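# Put the blank matching the setting master's width into the vise

## Task

Identify which plain metal blank has the same width as the dark setting master, then seat that blank in the vise. It must rest on the two low parallel bars between the jaws, either with its original top face up or flipped over. It must bear against the fixed jaw (the end block without hoses) and against the work stop (the short rod between the jaws). Every other block must finish entirely on its own starting plate, original face up or flipped, and not resting on another block or on a plate pin; otherwise the task fails. A part held in place only by the robot does not count. Anything the robot is touching at the end must not drop by more than about a fingernail's width once released, or the task fails.

## Robot and tools

Robot: two Doosan M1013 arms, left_arm and right_arm, each carrying a Robotiq 140 two-finger gripper. Bases: left_arm at (+0.093, +0.702, 0) m, right_arm at (+0.092, -0.634, 0) m, both turned only slightly about z. The scene frame has its origin on the table top midway between the arms. +x points out over the table, +z points up, and left_arm sits on the +y side. The arm names say nothing about left or right in a camera image. On each gripper the fingers point along its own +z axis and close along its y axis. end_effector_position is the spot between the pads when they are shut. Fingertips stick out about 33 mm past it when closed and 9 mm when fully open. While closing they also creep about 24 mm further out, so keep that clearance above surfaces. A reference picture, job sheet 1, comes with the scene, and show_instructions displays it again.

execute_actions(actions): actions is a list of up to 15 actions. Each action is a table of up to 15 rows. Each row lasts one control step (1/30 s), and a short table repeats its final row until 15 steps have passed. Every row holds 18 numbers in [-1, 1]: first left_arm dx, dy, dz, rx, ry, rz, then left gripper position, force_limit, speed, then the same nine for right_arm. Both arms are always included. dx to rz are an offset in the gripper's own axes, measured from that gripper's pose when the action began. They are not measured from the previous row. For the first action of a call, that start is the last pose reported in a result. Scale: 1.0 equals 0.6 m or 180 degrees. rx, ry, rz form a single rotation vector. The gripper numbers are absolute settings, not offsets. position +1 means fully open (140 mm), about -0.8 means pads touching, and -1 closes until blocked. force_limit -1/0/+1 gives about 14/60/107 N. speed -1/0/+1 gives about 30/140/250 mm/s. Each step the commanded pose is clipped to within 70 mm and 16 degrees of the measured one, so large offsets need several actions. To keep an arm still, send zero offsets and repeat its gripper's last three numbers, because a 0 there is itself a command. An empty list just returns the state and images.

move(target, speed, stop_force, blocking): target is one row with the same 18-number layout. The offsets are again in gripper axes, measured from the pose in the most recent result showing one. Each gripper travels in a straight line, and both paths end together after 0.5 to 10 s. Paths cut off at 10 s stop short of the target. Finger settings are applied at the start. speed is the top path speed in m/s, from 0.002 to 0.5 (default 0.25); turning is capped at twice that value in rad/s. stop_force is optional, 20 to 80 N, one value for both arms, and allowed only after 0.2 s of scene time. It ends an arm's path when extra push against its motion is sensed, judged along the line to its target. Use it very slowly, and not when the gripper is rotating during the move. Leave it out when moving away from something the gripper is pressing on. The arms are stiff, so a target even slightly past a firm contact can cause a fault. blocking=false returns after 0.5 s while motion continues. It cannot be combined with stop_force, and you must call wait or stop before sending other motion. The result adds a move: line giving each arm's ending (done, off_target, moving, held, fault, contact) and limits such as paced (pose clipped) or held (steps blocked; the arm may then speed up sharply). Grippers lag behind the path and can overshoot, especially with the arm nearly straight.

wait(seconds): 0 to 10; the robot holds its last command and an ongoing move continues. stop(): brakes a running move, which needs some stopping distance. zoom_image(camera, region): camera is cam_head_left, cam_head_right, cam_left_wrist or cam_right_wrist; region is [x0, y0, x1, y1] in that image's pixels, at most 504 by 504. Head images are 504x504 and wrist images are 616x616 fisheye, returned in that order. read_manual(section) returns licence texts. finished_scene(scene) ends the scene irreversibly, so call it only once the vise arrangement is stable.

Result lines: for each arm, position in m, quat wxyz, and linear and angular velocity. Reported positions can be off at long reach. Hand target lines show where each controller is currently heading. A pose unreachable line means a clearance check altered or blocked that arm. object_status: 0 moving, 1 stopped while opening, 2 stopped while closing (a grip), 3 at the set position or pads met. Confirm a grip by seeing 2. position_measured is in counts, from 3 (open) to 230 (pads met). To squeeze harder, raise force_limit and switch position between -1 and -0.98. Flange force is the estimated outside load at the gripper, including any held part's weight; it reads no reading near singular poses. MOTOR HOT warns of heating, and an OVER-TEMPERATURE FAULT brakes the arm.

Avoid: joint torques above the load limits (waist and shoulder 309, elbow 145, wrist joints 40.9 N m) or any outside force of 144 N. Either one halts that arm for 10 s and drops the rest of the call. Also avoid arm-on-arm contact, slamming, dropping or slipping parts, and knocking anything off the table or off its plate. Expect occasional brief tugs on held parts. Before releasing, make sure the blank sits flat on the bars and rests against both the jaw and the stop.

Each tool is called after ">>>" in YAML: its name, and indented under it one key for each argument.

Reference images:

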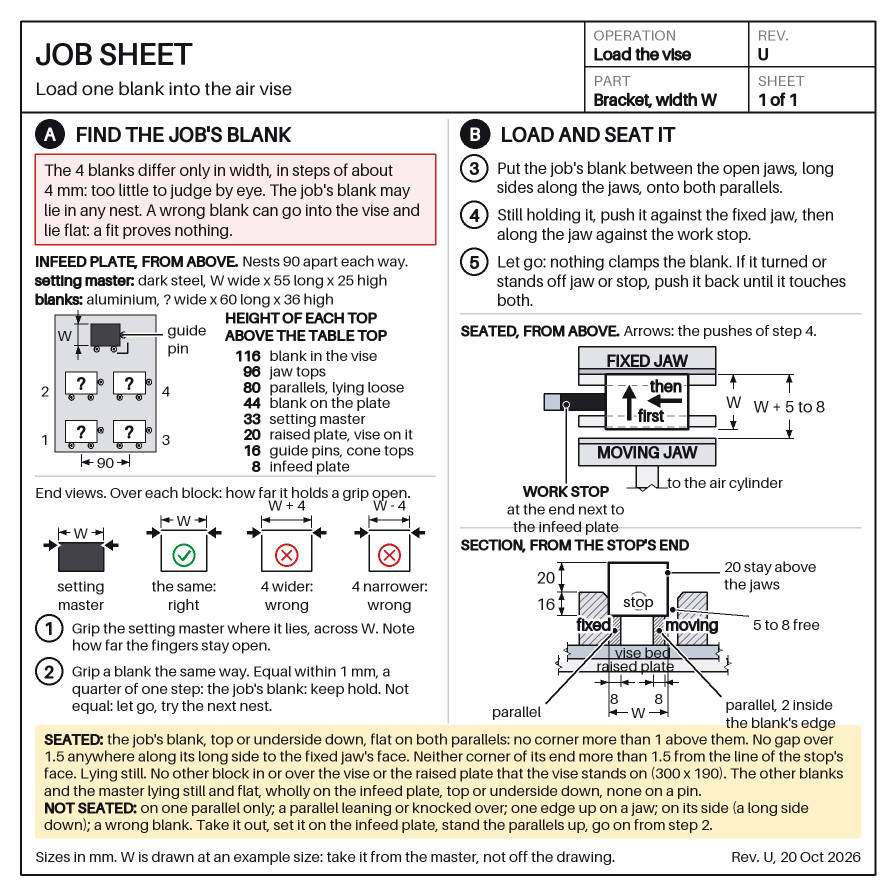

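## Session

>>> execute_actions:
  actions: []

Scene clock: 0.00 s.
left_arm: end_effector_position=(+0.8624, +0.8855, +0.3332) position_measured=3 object_status=3 end_effector_quat_wxyz=(+0.430, +0.791, +0.434, +0.024) end_effector_velocity=(-0.000, +0.001, +0.000) end_effector_angular_velocity=(+0.001, -0.000, +0.001) | right_arm: end_effector_position=(+0.6623, -0.6432, +0.2229) position_measured=3 object_status=3 end_effector_quat_wxyz=(+0.389, -0.481, -0.493, +0.612) end_effector_velocity=(-0.000, -0.000, -0.000) end_effector_angular_velocity=(+0.000, +0.002, -0.001)
Joint positions: left_arm=[ 0.45   0.368  1.547 -0.928  1.33   1.376] | right_arm=[ 0.177  0.849  1.414 -0.319  2.477 -0.038]
Joint velocities: left_arm=[ 0.001 -0.     0.     0.    -0.     0.   ] | right_arm=[-0.001  0.001  0.     0.     0.001 -0.   ]
Flange force (N, the push that the arm receives, along the gripper's own x y z axes): no reading
Hand target (left_arm): +0.862, +0.886, +0.333; +0.430, +0.791, +0.434, +0.024
Hand target (right_arm): +0.662, -0.643, +0.223; +0.389, -0.481, -0.493, +0.612

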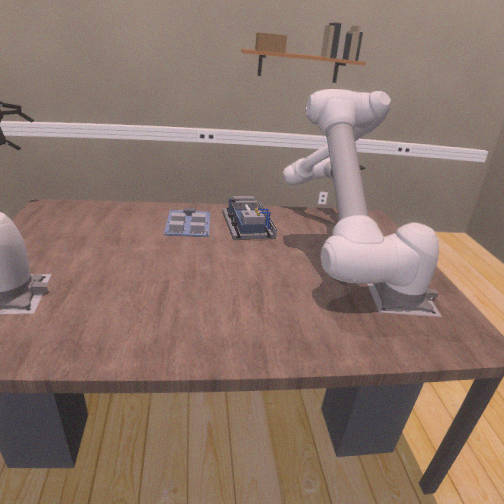

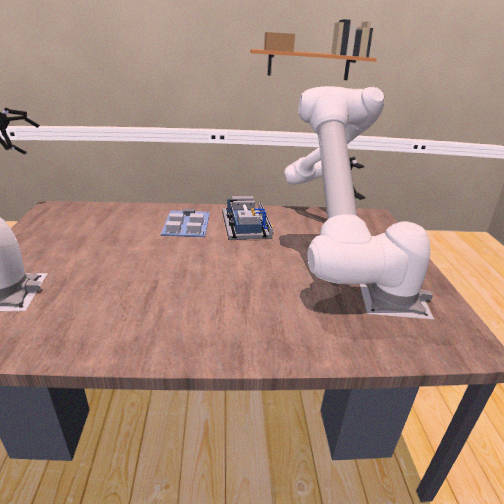

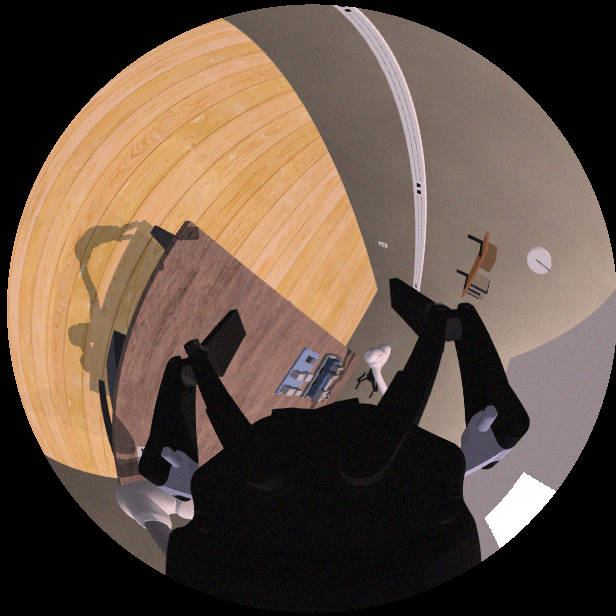

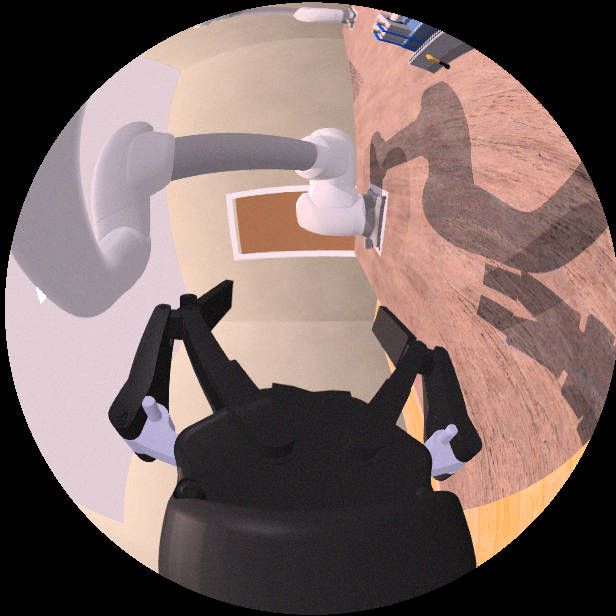

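>>> zoom_image:
  camera: "cam_head_left"
  region: [150, 180, 290, 250]

>>> zoom_image:
  camera: "cam_head_right"
  region: [150, 180, 290, 250]

Region (150, 180, 290, 250) of cam_head_left's 504x504 image, scaled by 3.600, with more detail than that image has.

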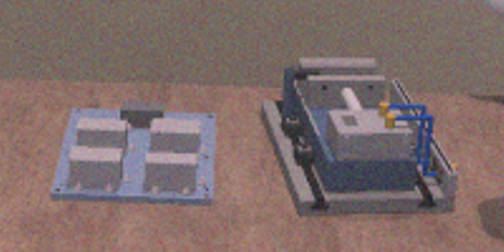

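Region (150, 180, 290, 250) of cam_head_right's 504x504 image, scaled by 3.600, with more detail than that image has.

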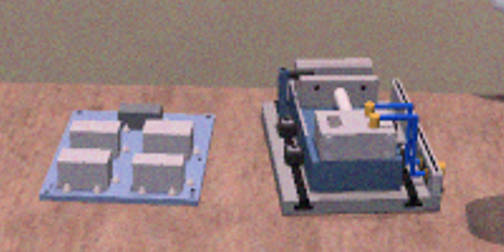

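>>> move:
  target: [0,0,0,0,0,0,1,0,0,0.929,-0.335,-0.152,-0.5039,0.1124,0.006,1,0,0]
  speed: 0.3

Scene clock: 21.97 s.
left_arm: end_effector_position=(+0.8624, +0.8855, +0.3332) position_measured=3 object_status=3 end_effector_quat_wxyz=(+0.430, +0.791, +0.434, +0.024) end_effector_velocity=(+0.000, +0.000, -0.000) end_effector_angular_velocity=(-0.001, -0.000, +0.000) | right_arm: end_effector_position=(+0.6207, -0.0496, +0.3021) position_measured=3 object_status=3 end_effector_quat_wxyz=(-0.001, +0.708, +0.707, +0.001) end_effector_velocity=(+0.000, -0.000, -0.001) end_effector_angular_velocity=(-0.001, +0.001, -0.001)
Joint positions: left_arm=[ 0.45   0.368  1.547 -0.928  1.33   1.376] | right_arm=[0.931 0.39  1.345 0.002 1.405 0.792]
Joint velocities: left_arm=[ 0.     0.    -0.    -0.001  0.     0.   ] | right_arm=[-0.     0.001  0.    -0.    -0.001  0.   ]
Flange force (N, the push that the arm receives, along the gripper's own x y z axes): left_arm=[7.7 4.1 2.1] | right_arm=[1.6 3.6 0.3]
Hand target (left_arm): +0.862, +0.886, +0.333; +0.430, +0.791, +0.434, +0.024
Hand target (right_arm): +0.621, -0.050, +0.302; -0.001, +0.708, +0.707, +0.001
Off the commanded pose (left_arm): 0.000 m, 0 deg.
Off the commanded pose (right_arm): 0.002 m, 0 deg.
move: done
camera_calibration (this result's frames):
cam_left_wrist: T_world_to_cam=[[0.518224, -0.376183, 0.76807, -0.368093], [-0.846572, -0.353205, 0.398199, 0.90875], [0.12149, -0.856582, -0.501505, 0.989729], [0, 0, 0, 1]] pos_world=[0.839835, 1.03029, 0.417212]
cam_right_wrist: T_world_to_cam=[[0.982279, 0.182598, 0.0422655, -0.621406], [0.157066, -0.92501, 0.345958, -0.241634], [0.102267, -0.333189, -0.937297, 0.388294], [0, 0, 0, 1]] pos_world=[0.608637, 0.0193292, 0.473806]

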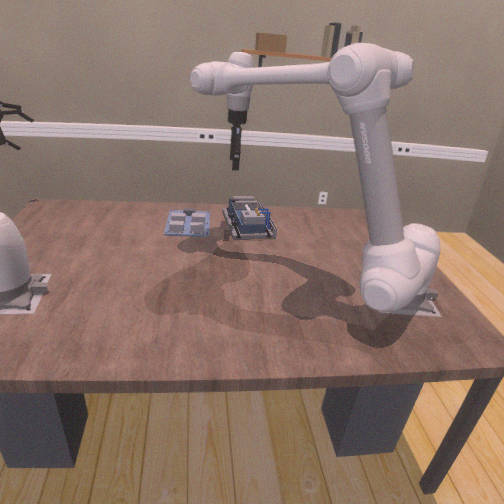

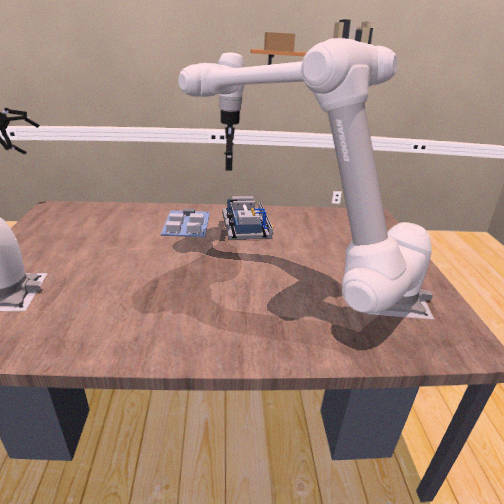

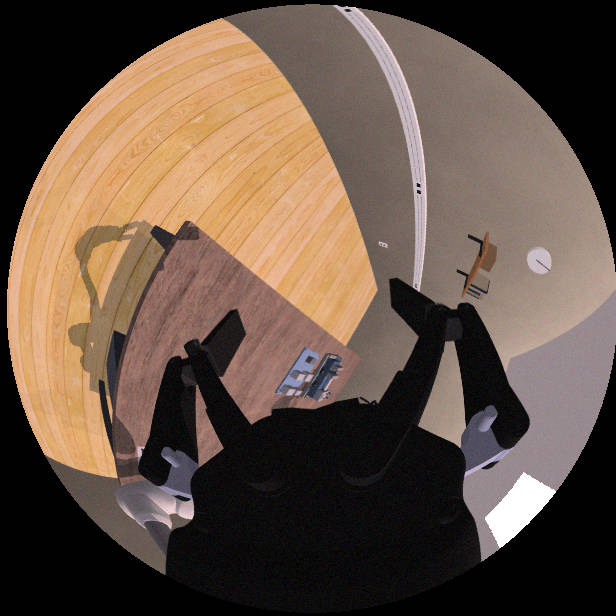

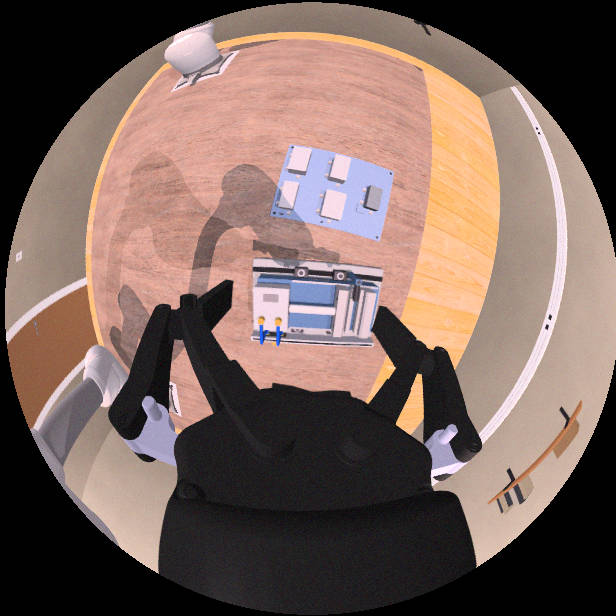

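>>> zoom_image:
  camera: "cam_right_wrist"
  region: [240, 130, 410, 300]

>>> zoom_image:
  camera: "cam_right_wrist"
  region: [290, 250, 400, 360]

Region (240, 130, 410, 300) of cam_right_wrist's 616x616 image, scaled by 2.965, with more detail than that image has.

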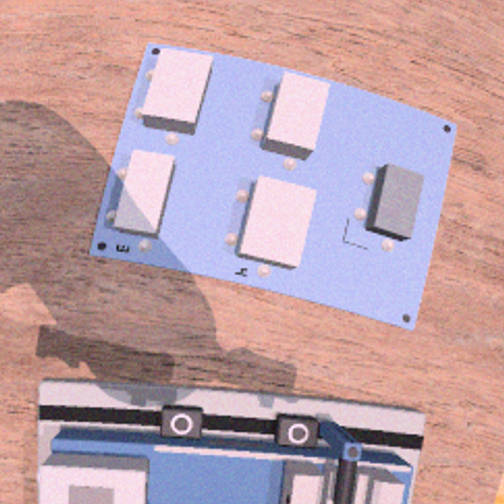

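Region (290, 250, 400, 360) of cam_right_wrist's 616x616 image, scaled by 4.582, with more detail than that image has.

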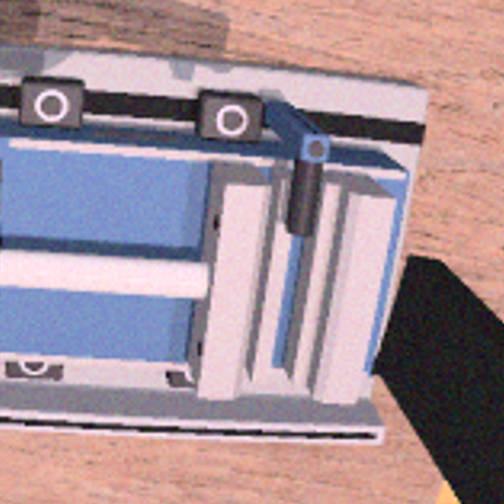

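>>> move:
  target: [0,0,0,0,0,0,1,0,0,0.33,0.204,0.33,0,0,0,0.1,0,0]
  speed: 0.3

>>> zoom_image:
  camera: "cam_right_wrist"
  region: [160, 150, 460, 450]

>>> zoom_image:
  camera: "cam_head_left"
  region: [150, 170, 250, 250]

Scene clock: 39.87 s.
left_arm: end_effector_position=(+0.8624, +0.8855, +0.3332) position_measured=3 object_status=3 end_effector_quat_wxyz=(+0.430, +0.791, +0.434, +0.024) end_effector_velocity=(+0.000, -0.000, +0.000) end_effector_angular_velocity=(+0.000, -0.001, -0.001) | right_arm: end_effector_position=(+0.7427, +0.1487, +0.1041) position_measured=117 object_status=3 end_effector_quat_wxyz=(-0.001, +0.708, +0.706, +0.001) end_effector_velocity=(+0.001, -0.001, -0.001) end_effector_angular_velocity=(-0.000, +0.000, -0.001)
Joint positions: left_arm=[ 0.45   0.368  1.547 -0.928  1.33   1.376] | right_arm=[0.983 0.863 0.923 0.002 1.354 0.844]
Joint velocities: left_arm=[-0.001 -0.    -0.001 -0.    -0.     0.   ] | right_arm=[-0.001  0.     0.001 -0.    -0.001  0.   ]
Flange force (N, the push that the arm receives, along the gripper's own x y z axes): left_arm=[5.9 1.9 -0.7] | right_arm=[0.9 4.1 -0.2]
Hand target (left_arm): +0.862, +0.886, +0.333; +0.430, +0.791, +0.434, +0.024
Hand target (right_arm): +0.743, +0.149, +0.104; -0.001, +0.708, +0.707, +0.001
Off the commanded pose (left_arm): 0.000 m, 0 deg.
Off the commanded pose (right_arm): 0.001 m, 0 deg.
move: done
camera_calibration (this result's frames):
cam_left_wrist: T_world_to_cam=[[0.518223, -0.376183, 0.76807, -0.368093], [-0.846572, -0.353204, 0.398198, 0.90875], [0.12149, -0.856582, -0.501505, 0.989729], [0, 0, 0, 1]] pos_world=[0.839835, 1.03029, 0.417211]
cam_right_wrist: T_world_to_cam=[[0.982284, 0.182583, 0.0422146, -0.769069], [0.157083, -0.925055, 0.345829, -0.00886758], [0.102193, -0.333071, -0.937347, 0.256386], [0, 0, 0, 1]] pos_world=[0.730636, 0.217611, 0.275856]

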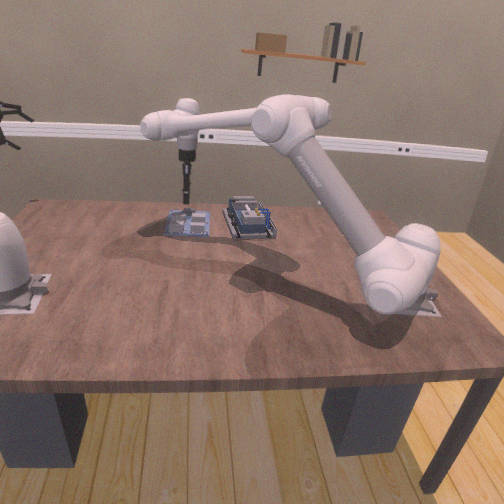

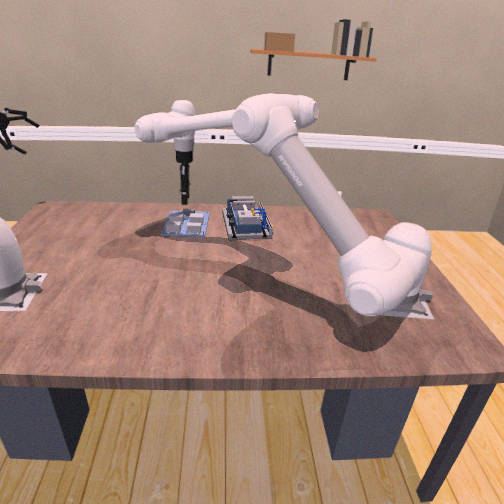

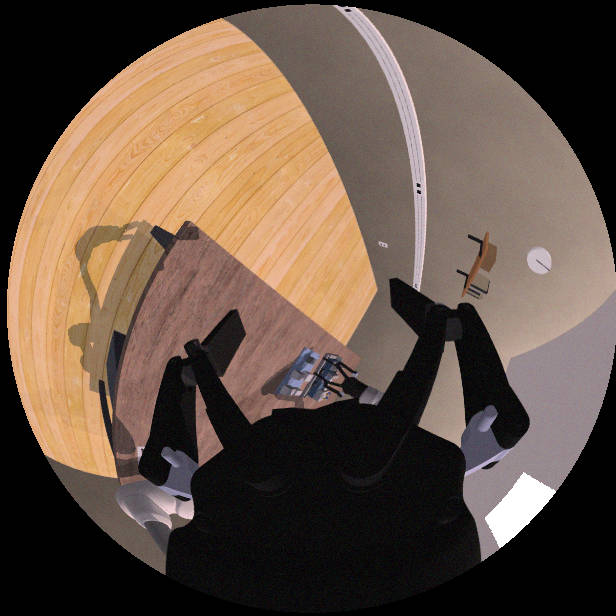

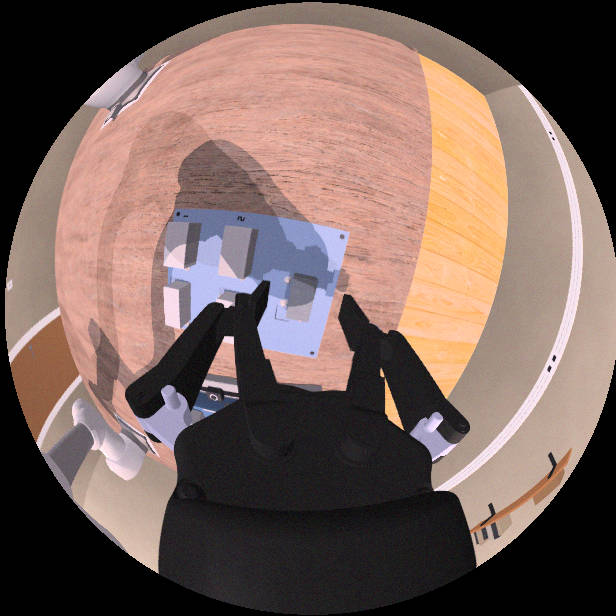

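Region (160, 150, 460, 450) of cam_right_wrist's 616x616 image, scaled by 1.680, with more detail than that image has.

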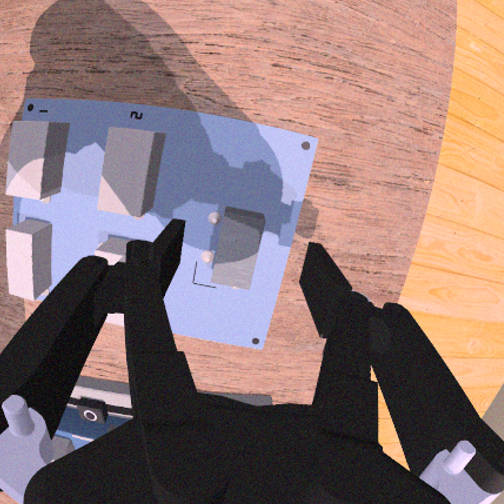

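Region (150, 170, 250, 250) of cam_head_left's 504x504 image, scaled by 5.040, with more detail than that image has; it fills the top 403 rows of this view, and the rest is white.

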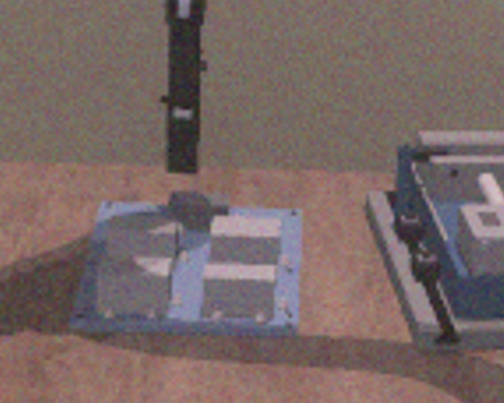

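>>> move:
  target: [0,0,0,0,0,0,1,0,0,-0.013,-0.004,0.085,0,0,0,-0.05,0,0]
  speed: 0.08

>>> zoom_image:
  camera: "cam_right_wrist"
  region: [230, 220, 390, 380]

>>> zoom_image:
  camera: "cam_left_wrist"
  region: [260, 330, 380, 420]

Scene clock: 47.53 s.
left_arm: end_effector_position=(+0.8624, +0.8855, +0.3332) position_measured=3 object_status=3 end_effector_quat_wxyz=(+0.430, +0.791, +0.434, +0.024) end_effector_velocity=(+0.000, +0.001, -0.001) end_effector_angular_velocity=(-0.000, +0.002, +0.001) | right_arm: end_effector_position=(+0.7403, +0.1410, +0.0529) position_measured=135 object_status=3 end_effector_quat_wxyz=(-0.001, +0.708, +0.707, +0.001) end_effector_velocity=(+0.000, -0.000, -0.001) end_effector_angular_velocity=(-0.000, +0.001, +0.000)
Joint positions: left_arm=[ 0.45   0.368  1.547 -0.928  1.33   1.376] | right_arm=[0.98  0.874 0.996 0.003 1.27  0.84 ]
Joint velocities: left_arm=[ 0.001  0.001  0.     0.    -0.    -0.001] | right_arm=[-0.001  0.001 -0.001  0.     0.    -0.001]
Flange force (N, the push that the arm receives, along the gripper's own x y z axes): left_arm=[6.9 3.1 1.5] | right_arm=[-1.0 2.1 -1.4]
Hand target (left_arm): +0.862, +0.886, +0.333; +0.430, +0.791, +0.434, +0.024
Hand target (right_arm): +0.740, +0.141, +0.053; -0.001, +0.708, +0.706, +0.001
Off the commanded pose (left_arm): 0.000 m, 0 deg.
Off the commanded pose (right_arm): 0.000 m, 0 deg.
move: done
camera_calibration (this result's frames):
cam_right_wrist: T_world_to_cam=[[0.982285, 0.182599, 0.0421252, -0.763078], [0.157116, -0.925007, 0.345943, 0.00204492], [0.102135, -0.333196, -0.93731, 0.206169], [0, 0, 0, 1]] pos_world=[0.728181, 0.209924, 0.224681]

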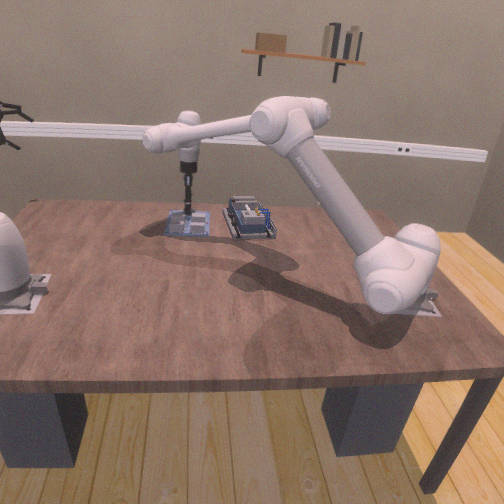

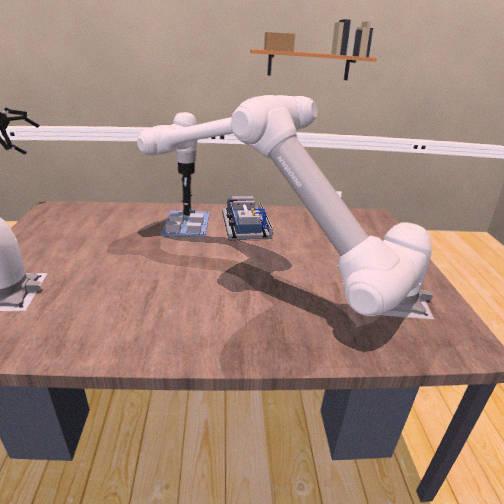

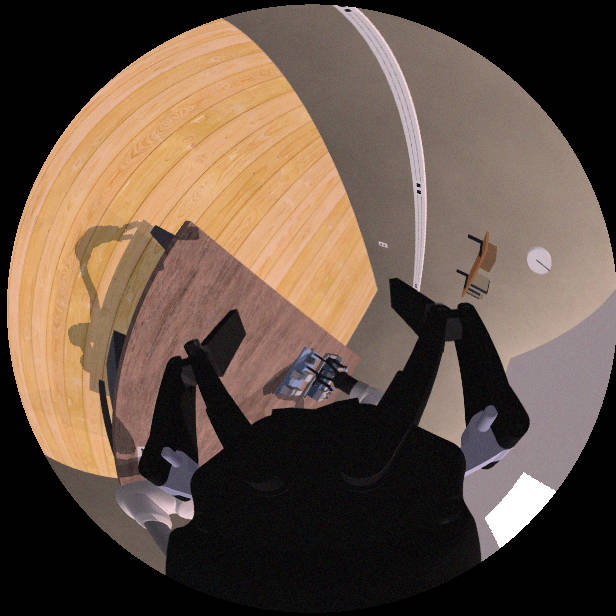

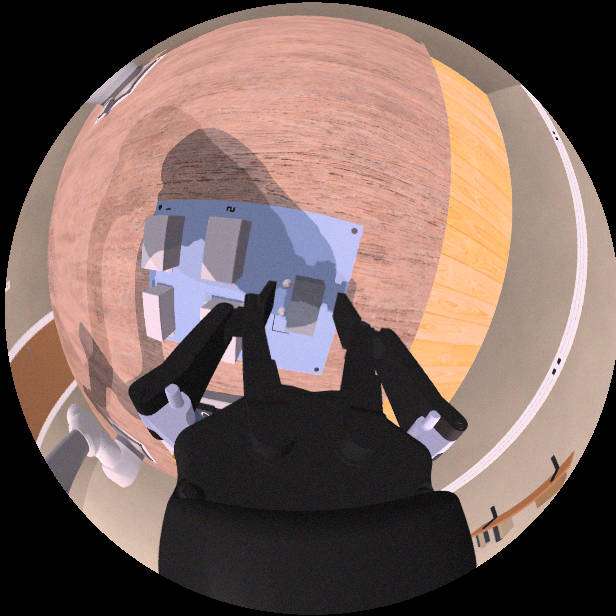

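Region (230, 220, 390, 380) of cam_right_wrist's 616x616 image, scaled by 3.150, with more detail than that image has.

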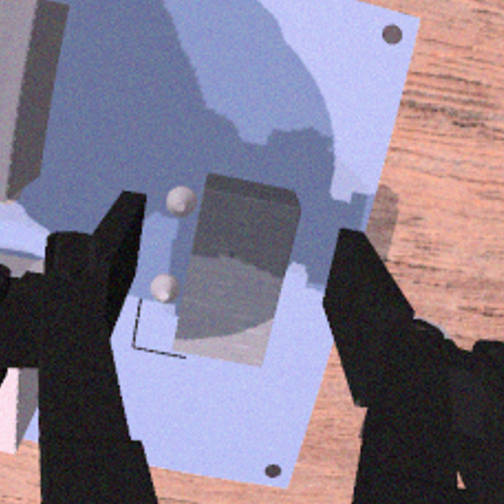

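Region (260, 330, 380, 420) of cam_left_wrist's 616x616 image, scaled by 4.200, with more detail than that image has; it fills the top 378 rows of this view, and the rest is white.

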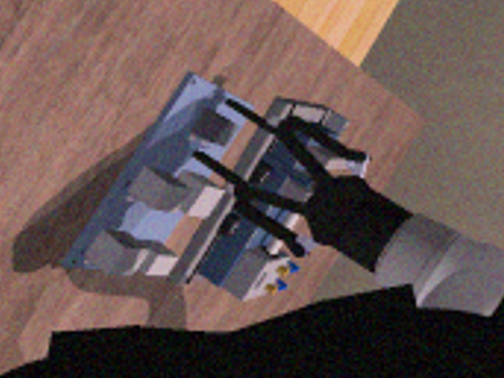

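>>> move:
  target: [0,0,0,0,0,0,1,0,0,0,0.0035,0.004,0,0,0,-1,-0.6,-0.6]
  speed: 0.02

>>> zoom_image:
  camera: "cam_right_wrist"
  region: [230, 220, 390, 380]

Scene clock: 52.73 s.
left_arm: end_effector_position=(+0.8624, +0.8855, +0.3332) position_measured=3 object_status=3 end_effector_quat_wxyz=(+0.430, +0.791, +0.434, +0.024) end_effector_velocity=(-0.000, +0.001, -0.000) end_effector_angular_velocity=(+0.001, -0.000, +0.001) | right_arm: end_effector_position=(+0.7423, +0.1411, +0.0509) position_measured=187 object_status=2 end_effector_quat_wxyz=(-0.001, +0.708, +0.707, +0.001) end_effector_velocity=(-0.000, +0.000, -0.001) end_effector_angular_velocity=(-0.000, +0.001, +0.001)
Joint positions: left_arm=[ 0.45   0.368  1.547 -0.928  1.33   1.376] | right_arm=[0.978 0.878 0.993 0.003 1.269 0.839]
Joint velocities: left_arm=[ 0.001  0.     0.     0.001 -0.001  0.001] | right_arm=[ 0.     0.001  0.     0.    -0.    -0.   ]
Flange force (N, the push that the arm receives, along the gripper's own x y z axes): left_arm=[6.7 3.0 -0.6] | right_arm=[-6.4 -9.4 -32.9]
Hand target (left_arm): +0.862, +0.886, +0.333; +0.430, +0.791, +0.434, +0.024
Hand target (right_arm): +0.742, +0.141, +0.051; -0.001, +0.708, +0.707, +0.001
Off the commanded pose (left_arm): 0.000 m, 0 deg.
Off the commanded pose (right_arm): 0.000 m, 0 deg.
move: done
camera_calibration (this result's frames):
cam_left_wrist: T_world_to_cam=[[0.518223, -0.376183, 0.76807, -0.368093], [-0.846572, -0.353204, 0.398198, 0.90875], [0.12149, -0.856582, -0.501505, 0.989729], [0, 0, 0, 1]] pos_world=[0.839835, 1.03029, 0.417211]
cam_right_wrist: T_world_to_cam=[[0.982277, 0.182596, 0.0423229, -0.765052], [0.157075, -0.925109, 0.34569, 0.00257068], [0.102275, -0.332915, -0.937394, 0.20391], [0, 0, 0, 1]] pos_world=[0.730234, 0.209958, 0.222635]

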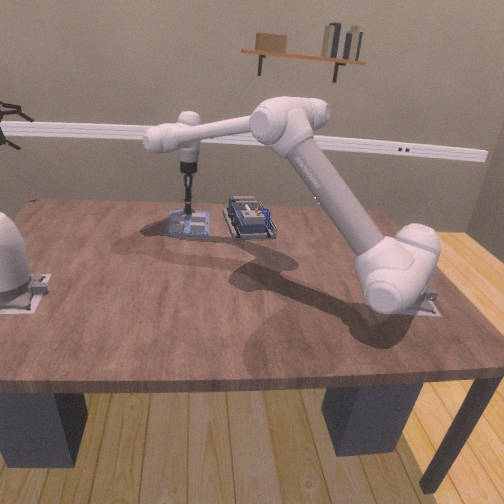

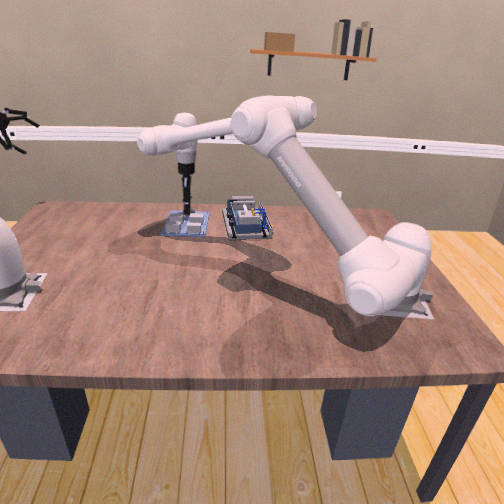

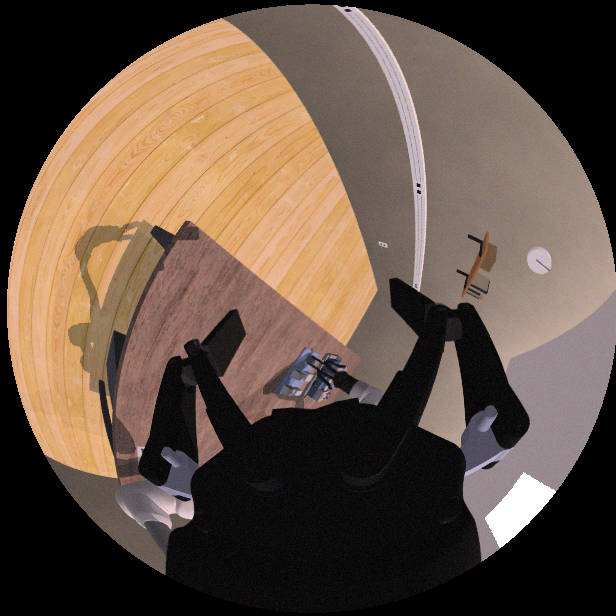

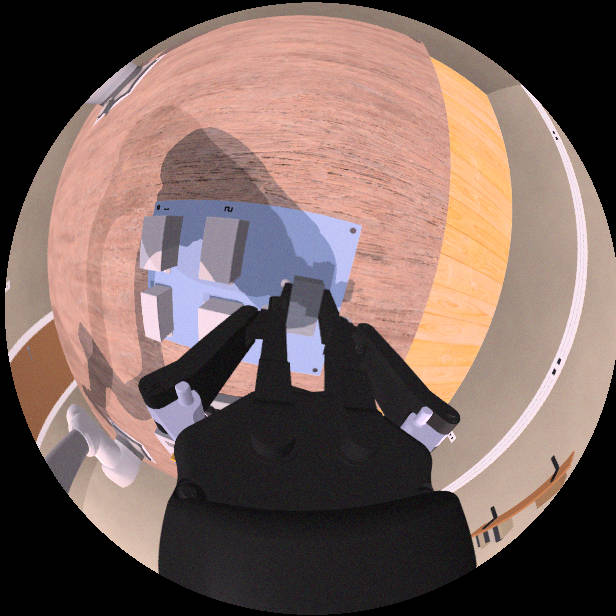

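Region (230, 220, 390, 380) of cam_right_wrist's 616x616 image, scaled by 3.150, with more detail than that image has.

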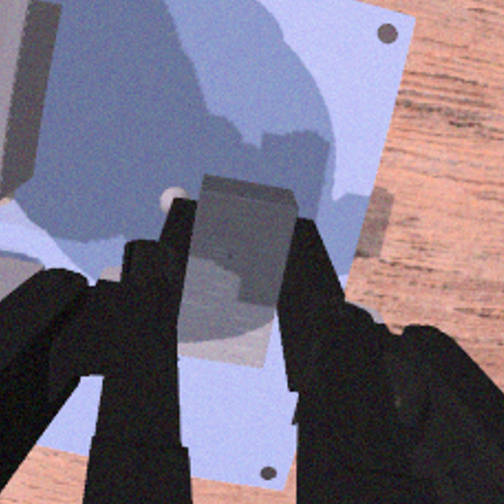

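>>> move:
  target: [0,0,0,0,0,0,1,0,0,0,0,-0.002,0,0,0,-0.05,-0.6,0.3]
  speed: 0.02

>>> move:
  target: [0,0,0,0,0,0,1,0,0,0,0,-0.06,0,0,0,-0.05,-0.6,0.3]
  speed: 0.1

>>> move:
  target: [0,0,0,0,0,0,1,0,0,0.08,-0.147,0,0,0,0,-0.05,-0.6,0.3]
  speed: 0.15

>>> zoom_image:
  camera: "cam_right_wrist"
  region: [210, 200, 410, 400]

Scene clock: 59.03 s.
left_arm: end_effector_position=(+0.8624, +0.8855, +0.3332) position_measured=3 object_status=3 end_effector_quat_wxyz=(+0.430, +0.791, +0.434, +0.024) end_effector_velocity=(-0.000, -0.000, -0.000) end_effector_angular_velocity=(+0.000, +0.001, -0.001) | right_arm: end_effector_position=(+0.7423, +0.1411, +0.0520) position_measured=135 object_status=3 end_effector_quat_wxyz=(-0.001, +0.708, +0.706, +0.001) end_effector_velocity=(+0.000, +0.000, +0.001) end_effector_angular_velocity=(+0.001, -0.001, -0.000)
Joint positions: left_arm=[ 0.45   0.368  1.547 -0.928  1.33   1.376] | right_arm=[0.978 0.877 0.992 0.003 1.271 0.839]
Joint velocities: left_arm=[ 0.    -0.     0.     0.001  0.001 -0.   ] | right_arm=[-0.    -0.    -0.001  0.    -0.     0.   ]
Flange force (N, the push that the arm receives, along the gripper's own x y z axes): left_arm=[7.2 2.8 1.5] | right_arm=[0.0 4.0 0.2]
Hand target (left_arm): +0.862, +0.886, +0.333; +0.430, +0.791, +0.434, +0.024
Hand target (right_arm): +0.742, +0.141, +0.052; -0.001, +0.708, +0.707, +0.001
Off the commanded pose (left_arm): 0.000 m, 0 deg.
Off the commanded pose (right_arm): 0.000 m, 0 deg.
move: done
camera_calibration (this result's frames):
cam_right_wrist: T_world_to_cam=[[0.982283, 0.18258, 0.0422564, -0.765108], [0.157076, -0.925089, 0.345743, 0.00215276], [0.102217, -0.332979, -0.937377, 0.204996], [0, 0, 0, 1]] pos_world=[0.73026, 0.209944, 0.223745]

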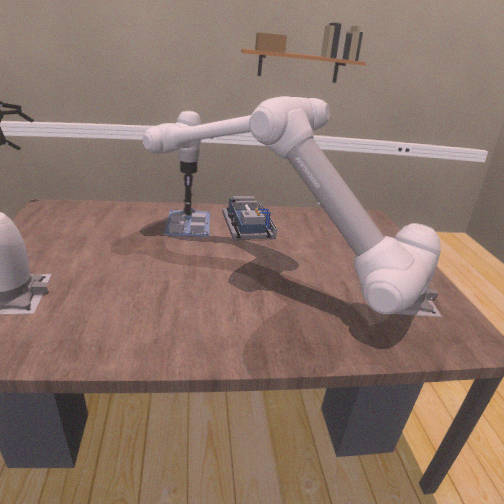

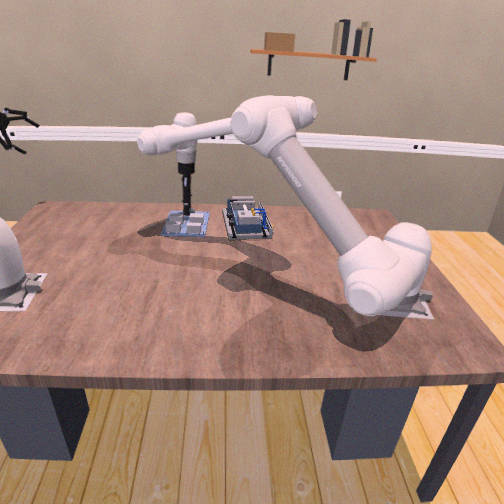

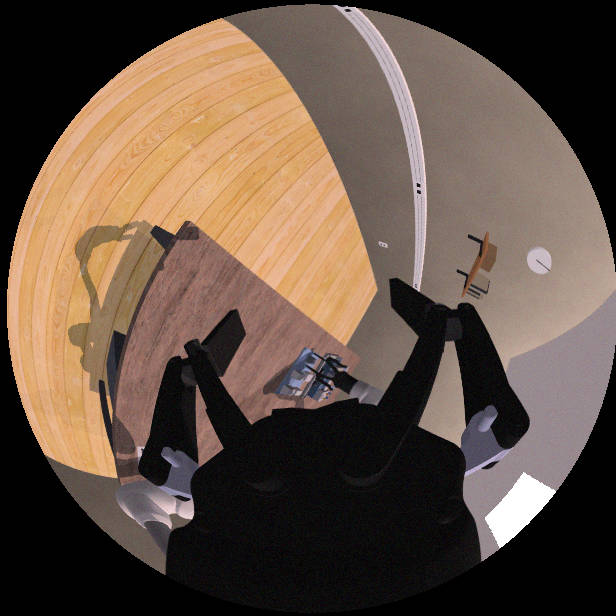

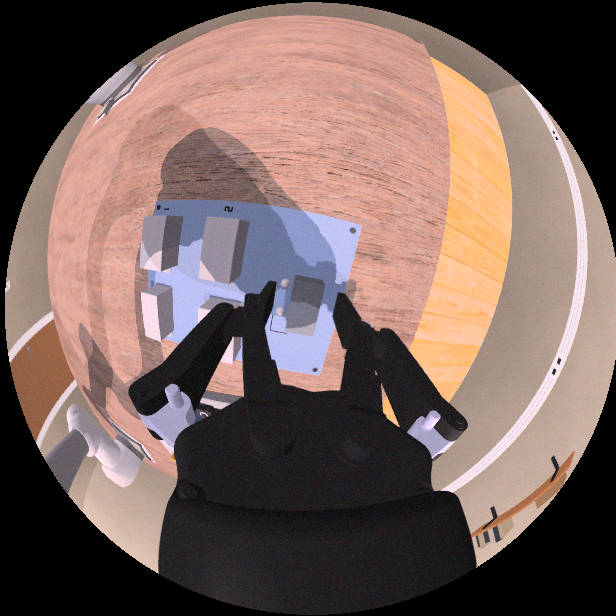

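Scene clock: 59.77 s.
left_arm: end_effector_position=(+0.8624, +0.8855, +0.3332) position_measured=3 object_status=3 end_effector_quat_wxyz=(+0.430, +0.791, +0.434, +0.024) end_effector_velocity=(+0.000, -0.000, -0.002) end_effector_angular_velocity=(-0.001, +0.002, -0.000) | right_arm: end_effector_position=(+0.7423, +0.1410, +0.0882) position_measured=135 object_status=3 end_effector_quat_wxyz=(-0.001, +0.708, +0.707, +0.001) end_effector_velocity=(-0.001, -0.000, -0.000) end_effector_angular_velocity=(-0.001, +0.001, -0.000)
Joint positions: left_arm=[ 0.45   0.368  1.547 -0.928  1.33   1.376] | right_arm=[0.978 0.858 0.961 0.003 1.321 0.839]
Joint velocities: left_arm=[-0.     0.002  0.    -0.    -0.    -0.   ] | right_arm=[ 0.     0.    -0.    -0.     0.002  0.001]
Flange force (N, the push that the arm receives, along the gripper's own x y z axes): left_arm=[10.6 2.7 0.3] | right_arm=[0.5 7.9 1.1]
Hand target (left_arm): +0.862, +0.886, +0.333; +0.430, +0.791, +0.434, +0.024
Hand target (right_arm): +0.742, +0.141, +0.088; -0.001, +0.708, +0.706, +0.001
Off the commanded pose (left_arm): 0.000 m, 0 deg.
Off the commanded pose (right_arm): 0.000 m, 0 deg.
move: done
camera_calibration (this result's frames):
cam_right_wrist: T_world_to_cam=[[0.982263, 0.182665, 0.0423538, -0.766641], [0.157135, -0.925122, 0.345627, -0.0104056], [0.102316, -0.332842, -0.937416, 0.238794], [0, 0, 0, 1]] pos_world=[0.730245, 0.209892, 0.259916]

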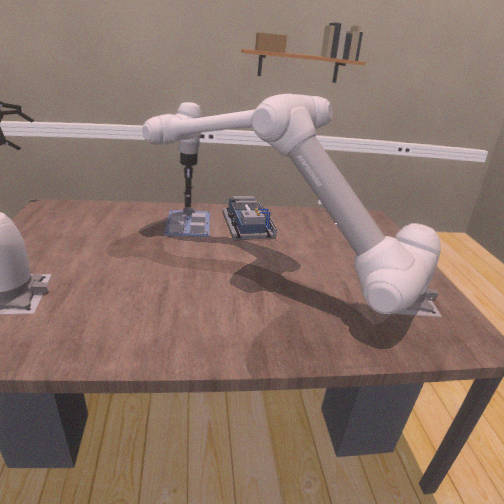

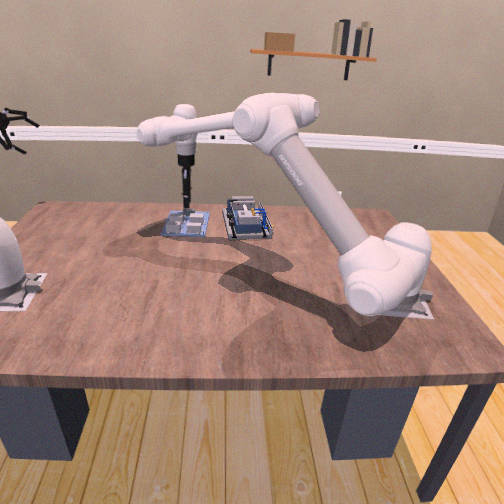

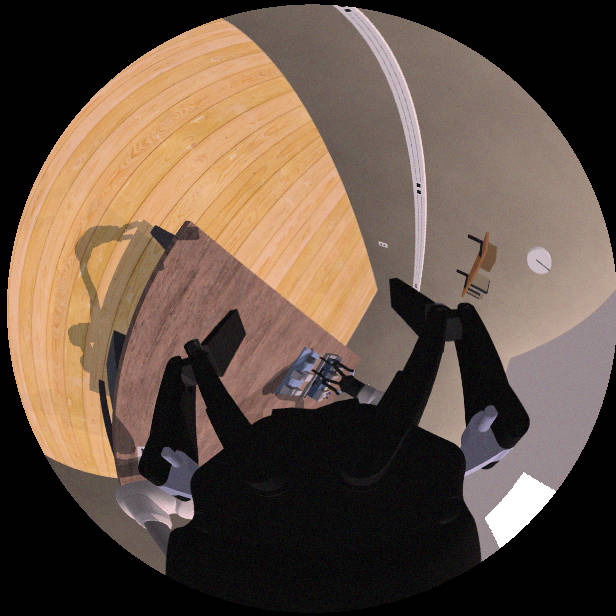

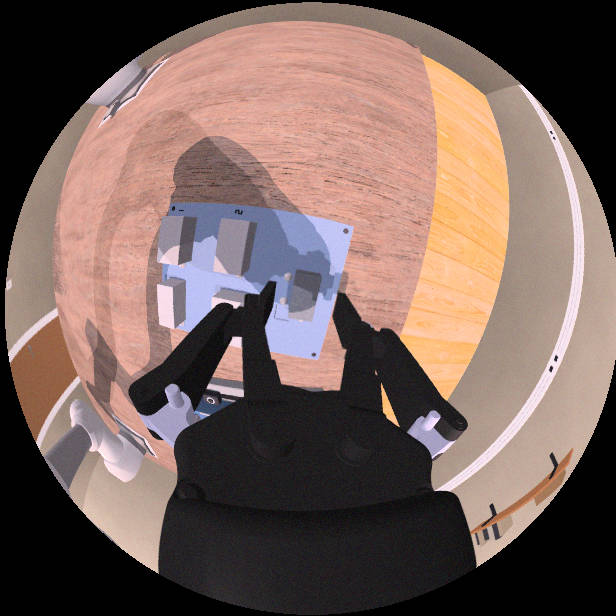

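Scene clock: 60.73 s.
left_arm: end_effector_position=(+0.8624, +0.8855, +0.3332) position_measured=3 object_status=3 end_effector_quat_wxyz=(+0.430, +0.791, +0.434, +0.024) end_effector_velocity=(-0.001, +0.001, +0.000) end_effector_angular_velocity=(+0.002, -0.000, -0.000) | right_arm: end_effector_position=(+0.6540, +0.1892, +0.0884) position_measured=135 object_status=3 end_effector_quat_wxyz=(-0.001, +0.708, +0.707, +0.001) end_effector_velocity=(+0.000, +0.000, +0.000) end_effector_angular_velocity=(+0.000, -0.000, -0.001)
Joint positions: left_arm=[ 0.45   0.368  1.547 -0.928  1.33   1.376] | right_arm=[1.077 0.83  1.013 0.003 1.297 0.937]
Joint velocities: left_arm=[ 0.001 -0.    -0.     0.002  0.001  0.001] | right_arm=[-0.    -0.    -0.     0.    -0.     0.001]
Flange force (N, the push that the arm receives, along the gripper's own x y z axes): left_arm=[4.6 2.5 1.5] | right_arm=[3.3 5.0 1.2]
Hand target (left_arm): +0.862, +0.886, +0.333; +0.430, +0.791, +0.434, +0.024
Hand target (right_arm): +0.654, +0.189, +0.088; -0.001, +0.708, +0.707, +0.001
Off the commanded pose (left_arm): 0.000 m, 0 deg.
Off the commanded pose (right_arm): 0.000 m, 0 deg.
move: done
camera_calibration (this result's frames):
cam_left_wrist: T_world_to_cam=[[0.518223, -0.376183, 0.76807, -0.368092], [-0.846572, -0.353204, 0.398198, 0.90875], [0.12149, -0.856582, -0.501505, 0.989729], [0, 0, 0, 1]] pos_world=[0.839835, 1.03029, 0.417212]
cam_right_wrist: T_world_to_cam=[[0.982255, 0.182728, 0.0422628, -0.688676], [0.157242, -0.925161, 0.345473, 0.047869], [0.102227, -0.332697, -0.937476, 0.264154], [0, 0, 0, 1]] pos_world=[0.641924, 0.25801, 0.260206]

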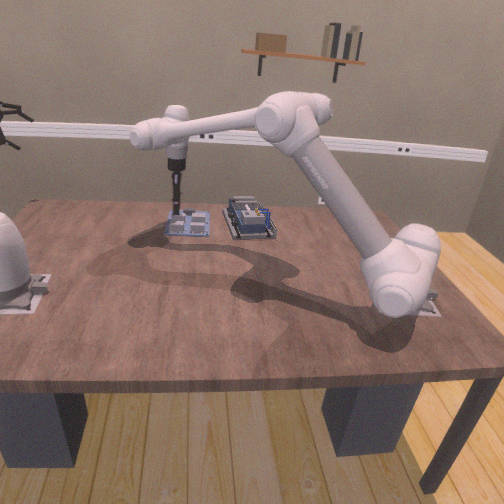

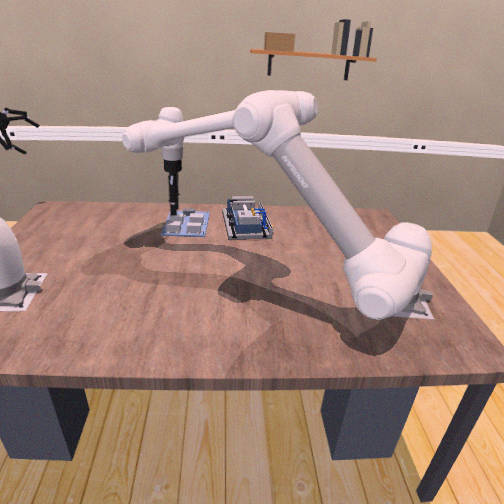

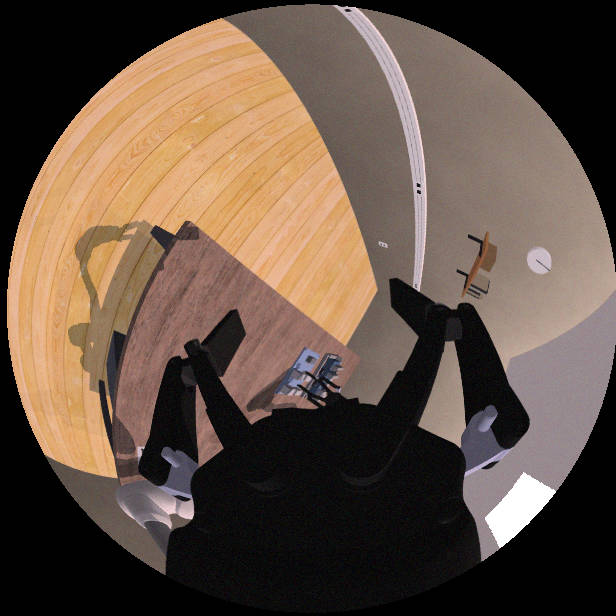

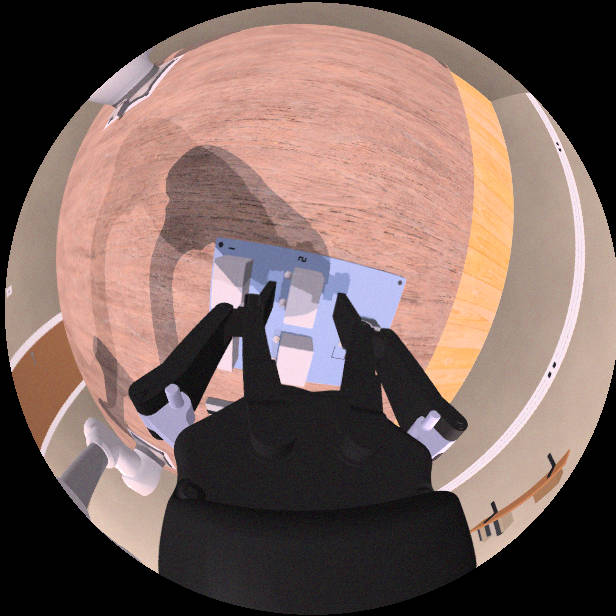

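Region (210, 200, 410, 400) of cam_right_wrist's 616x616 image, scaled by 2.520, with more detail than that image has.

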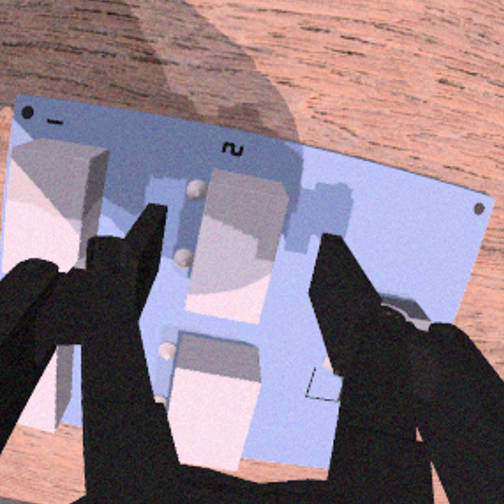

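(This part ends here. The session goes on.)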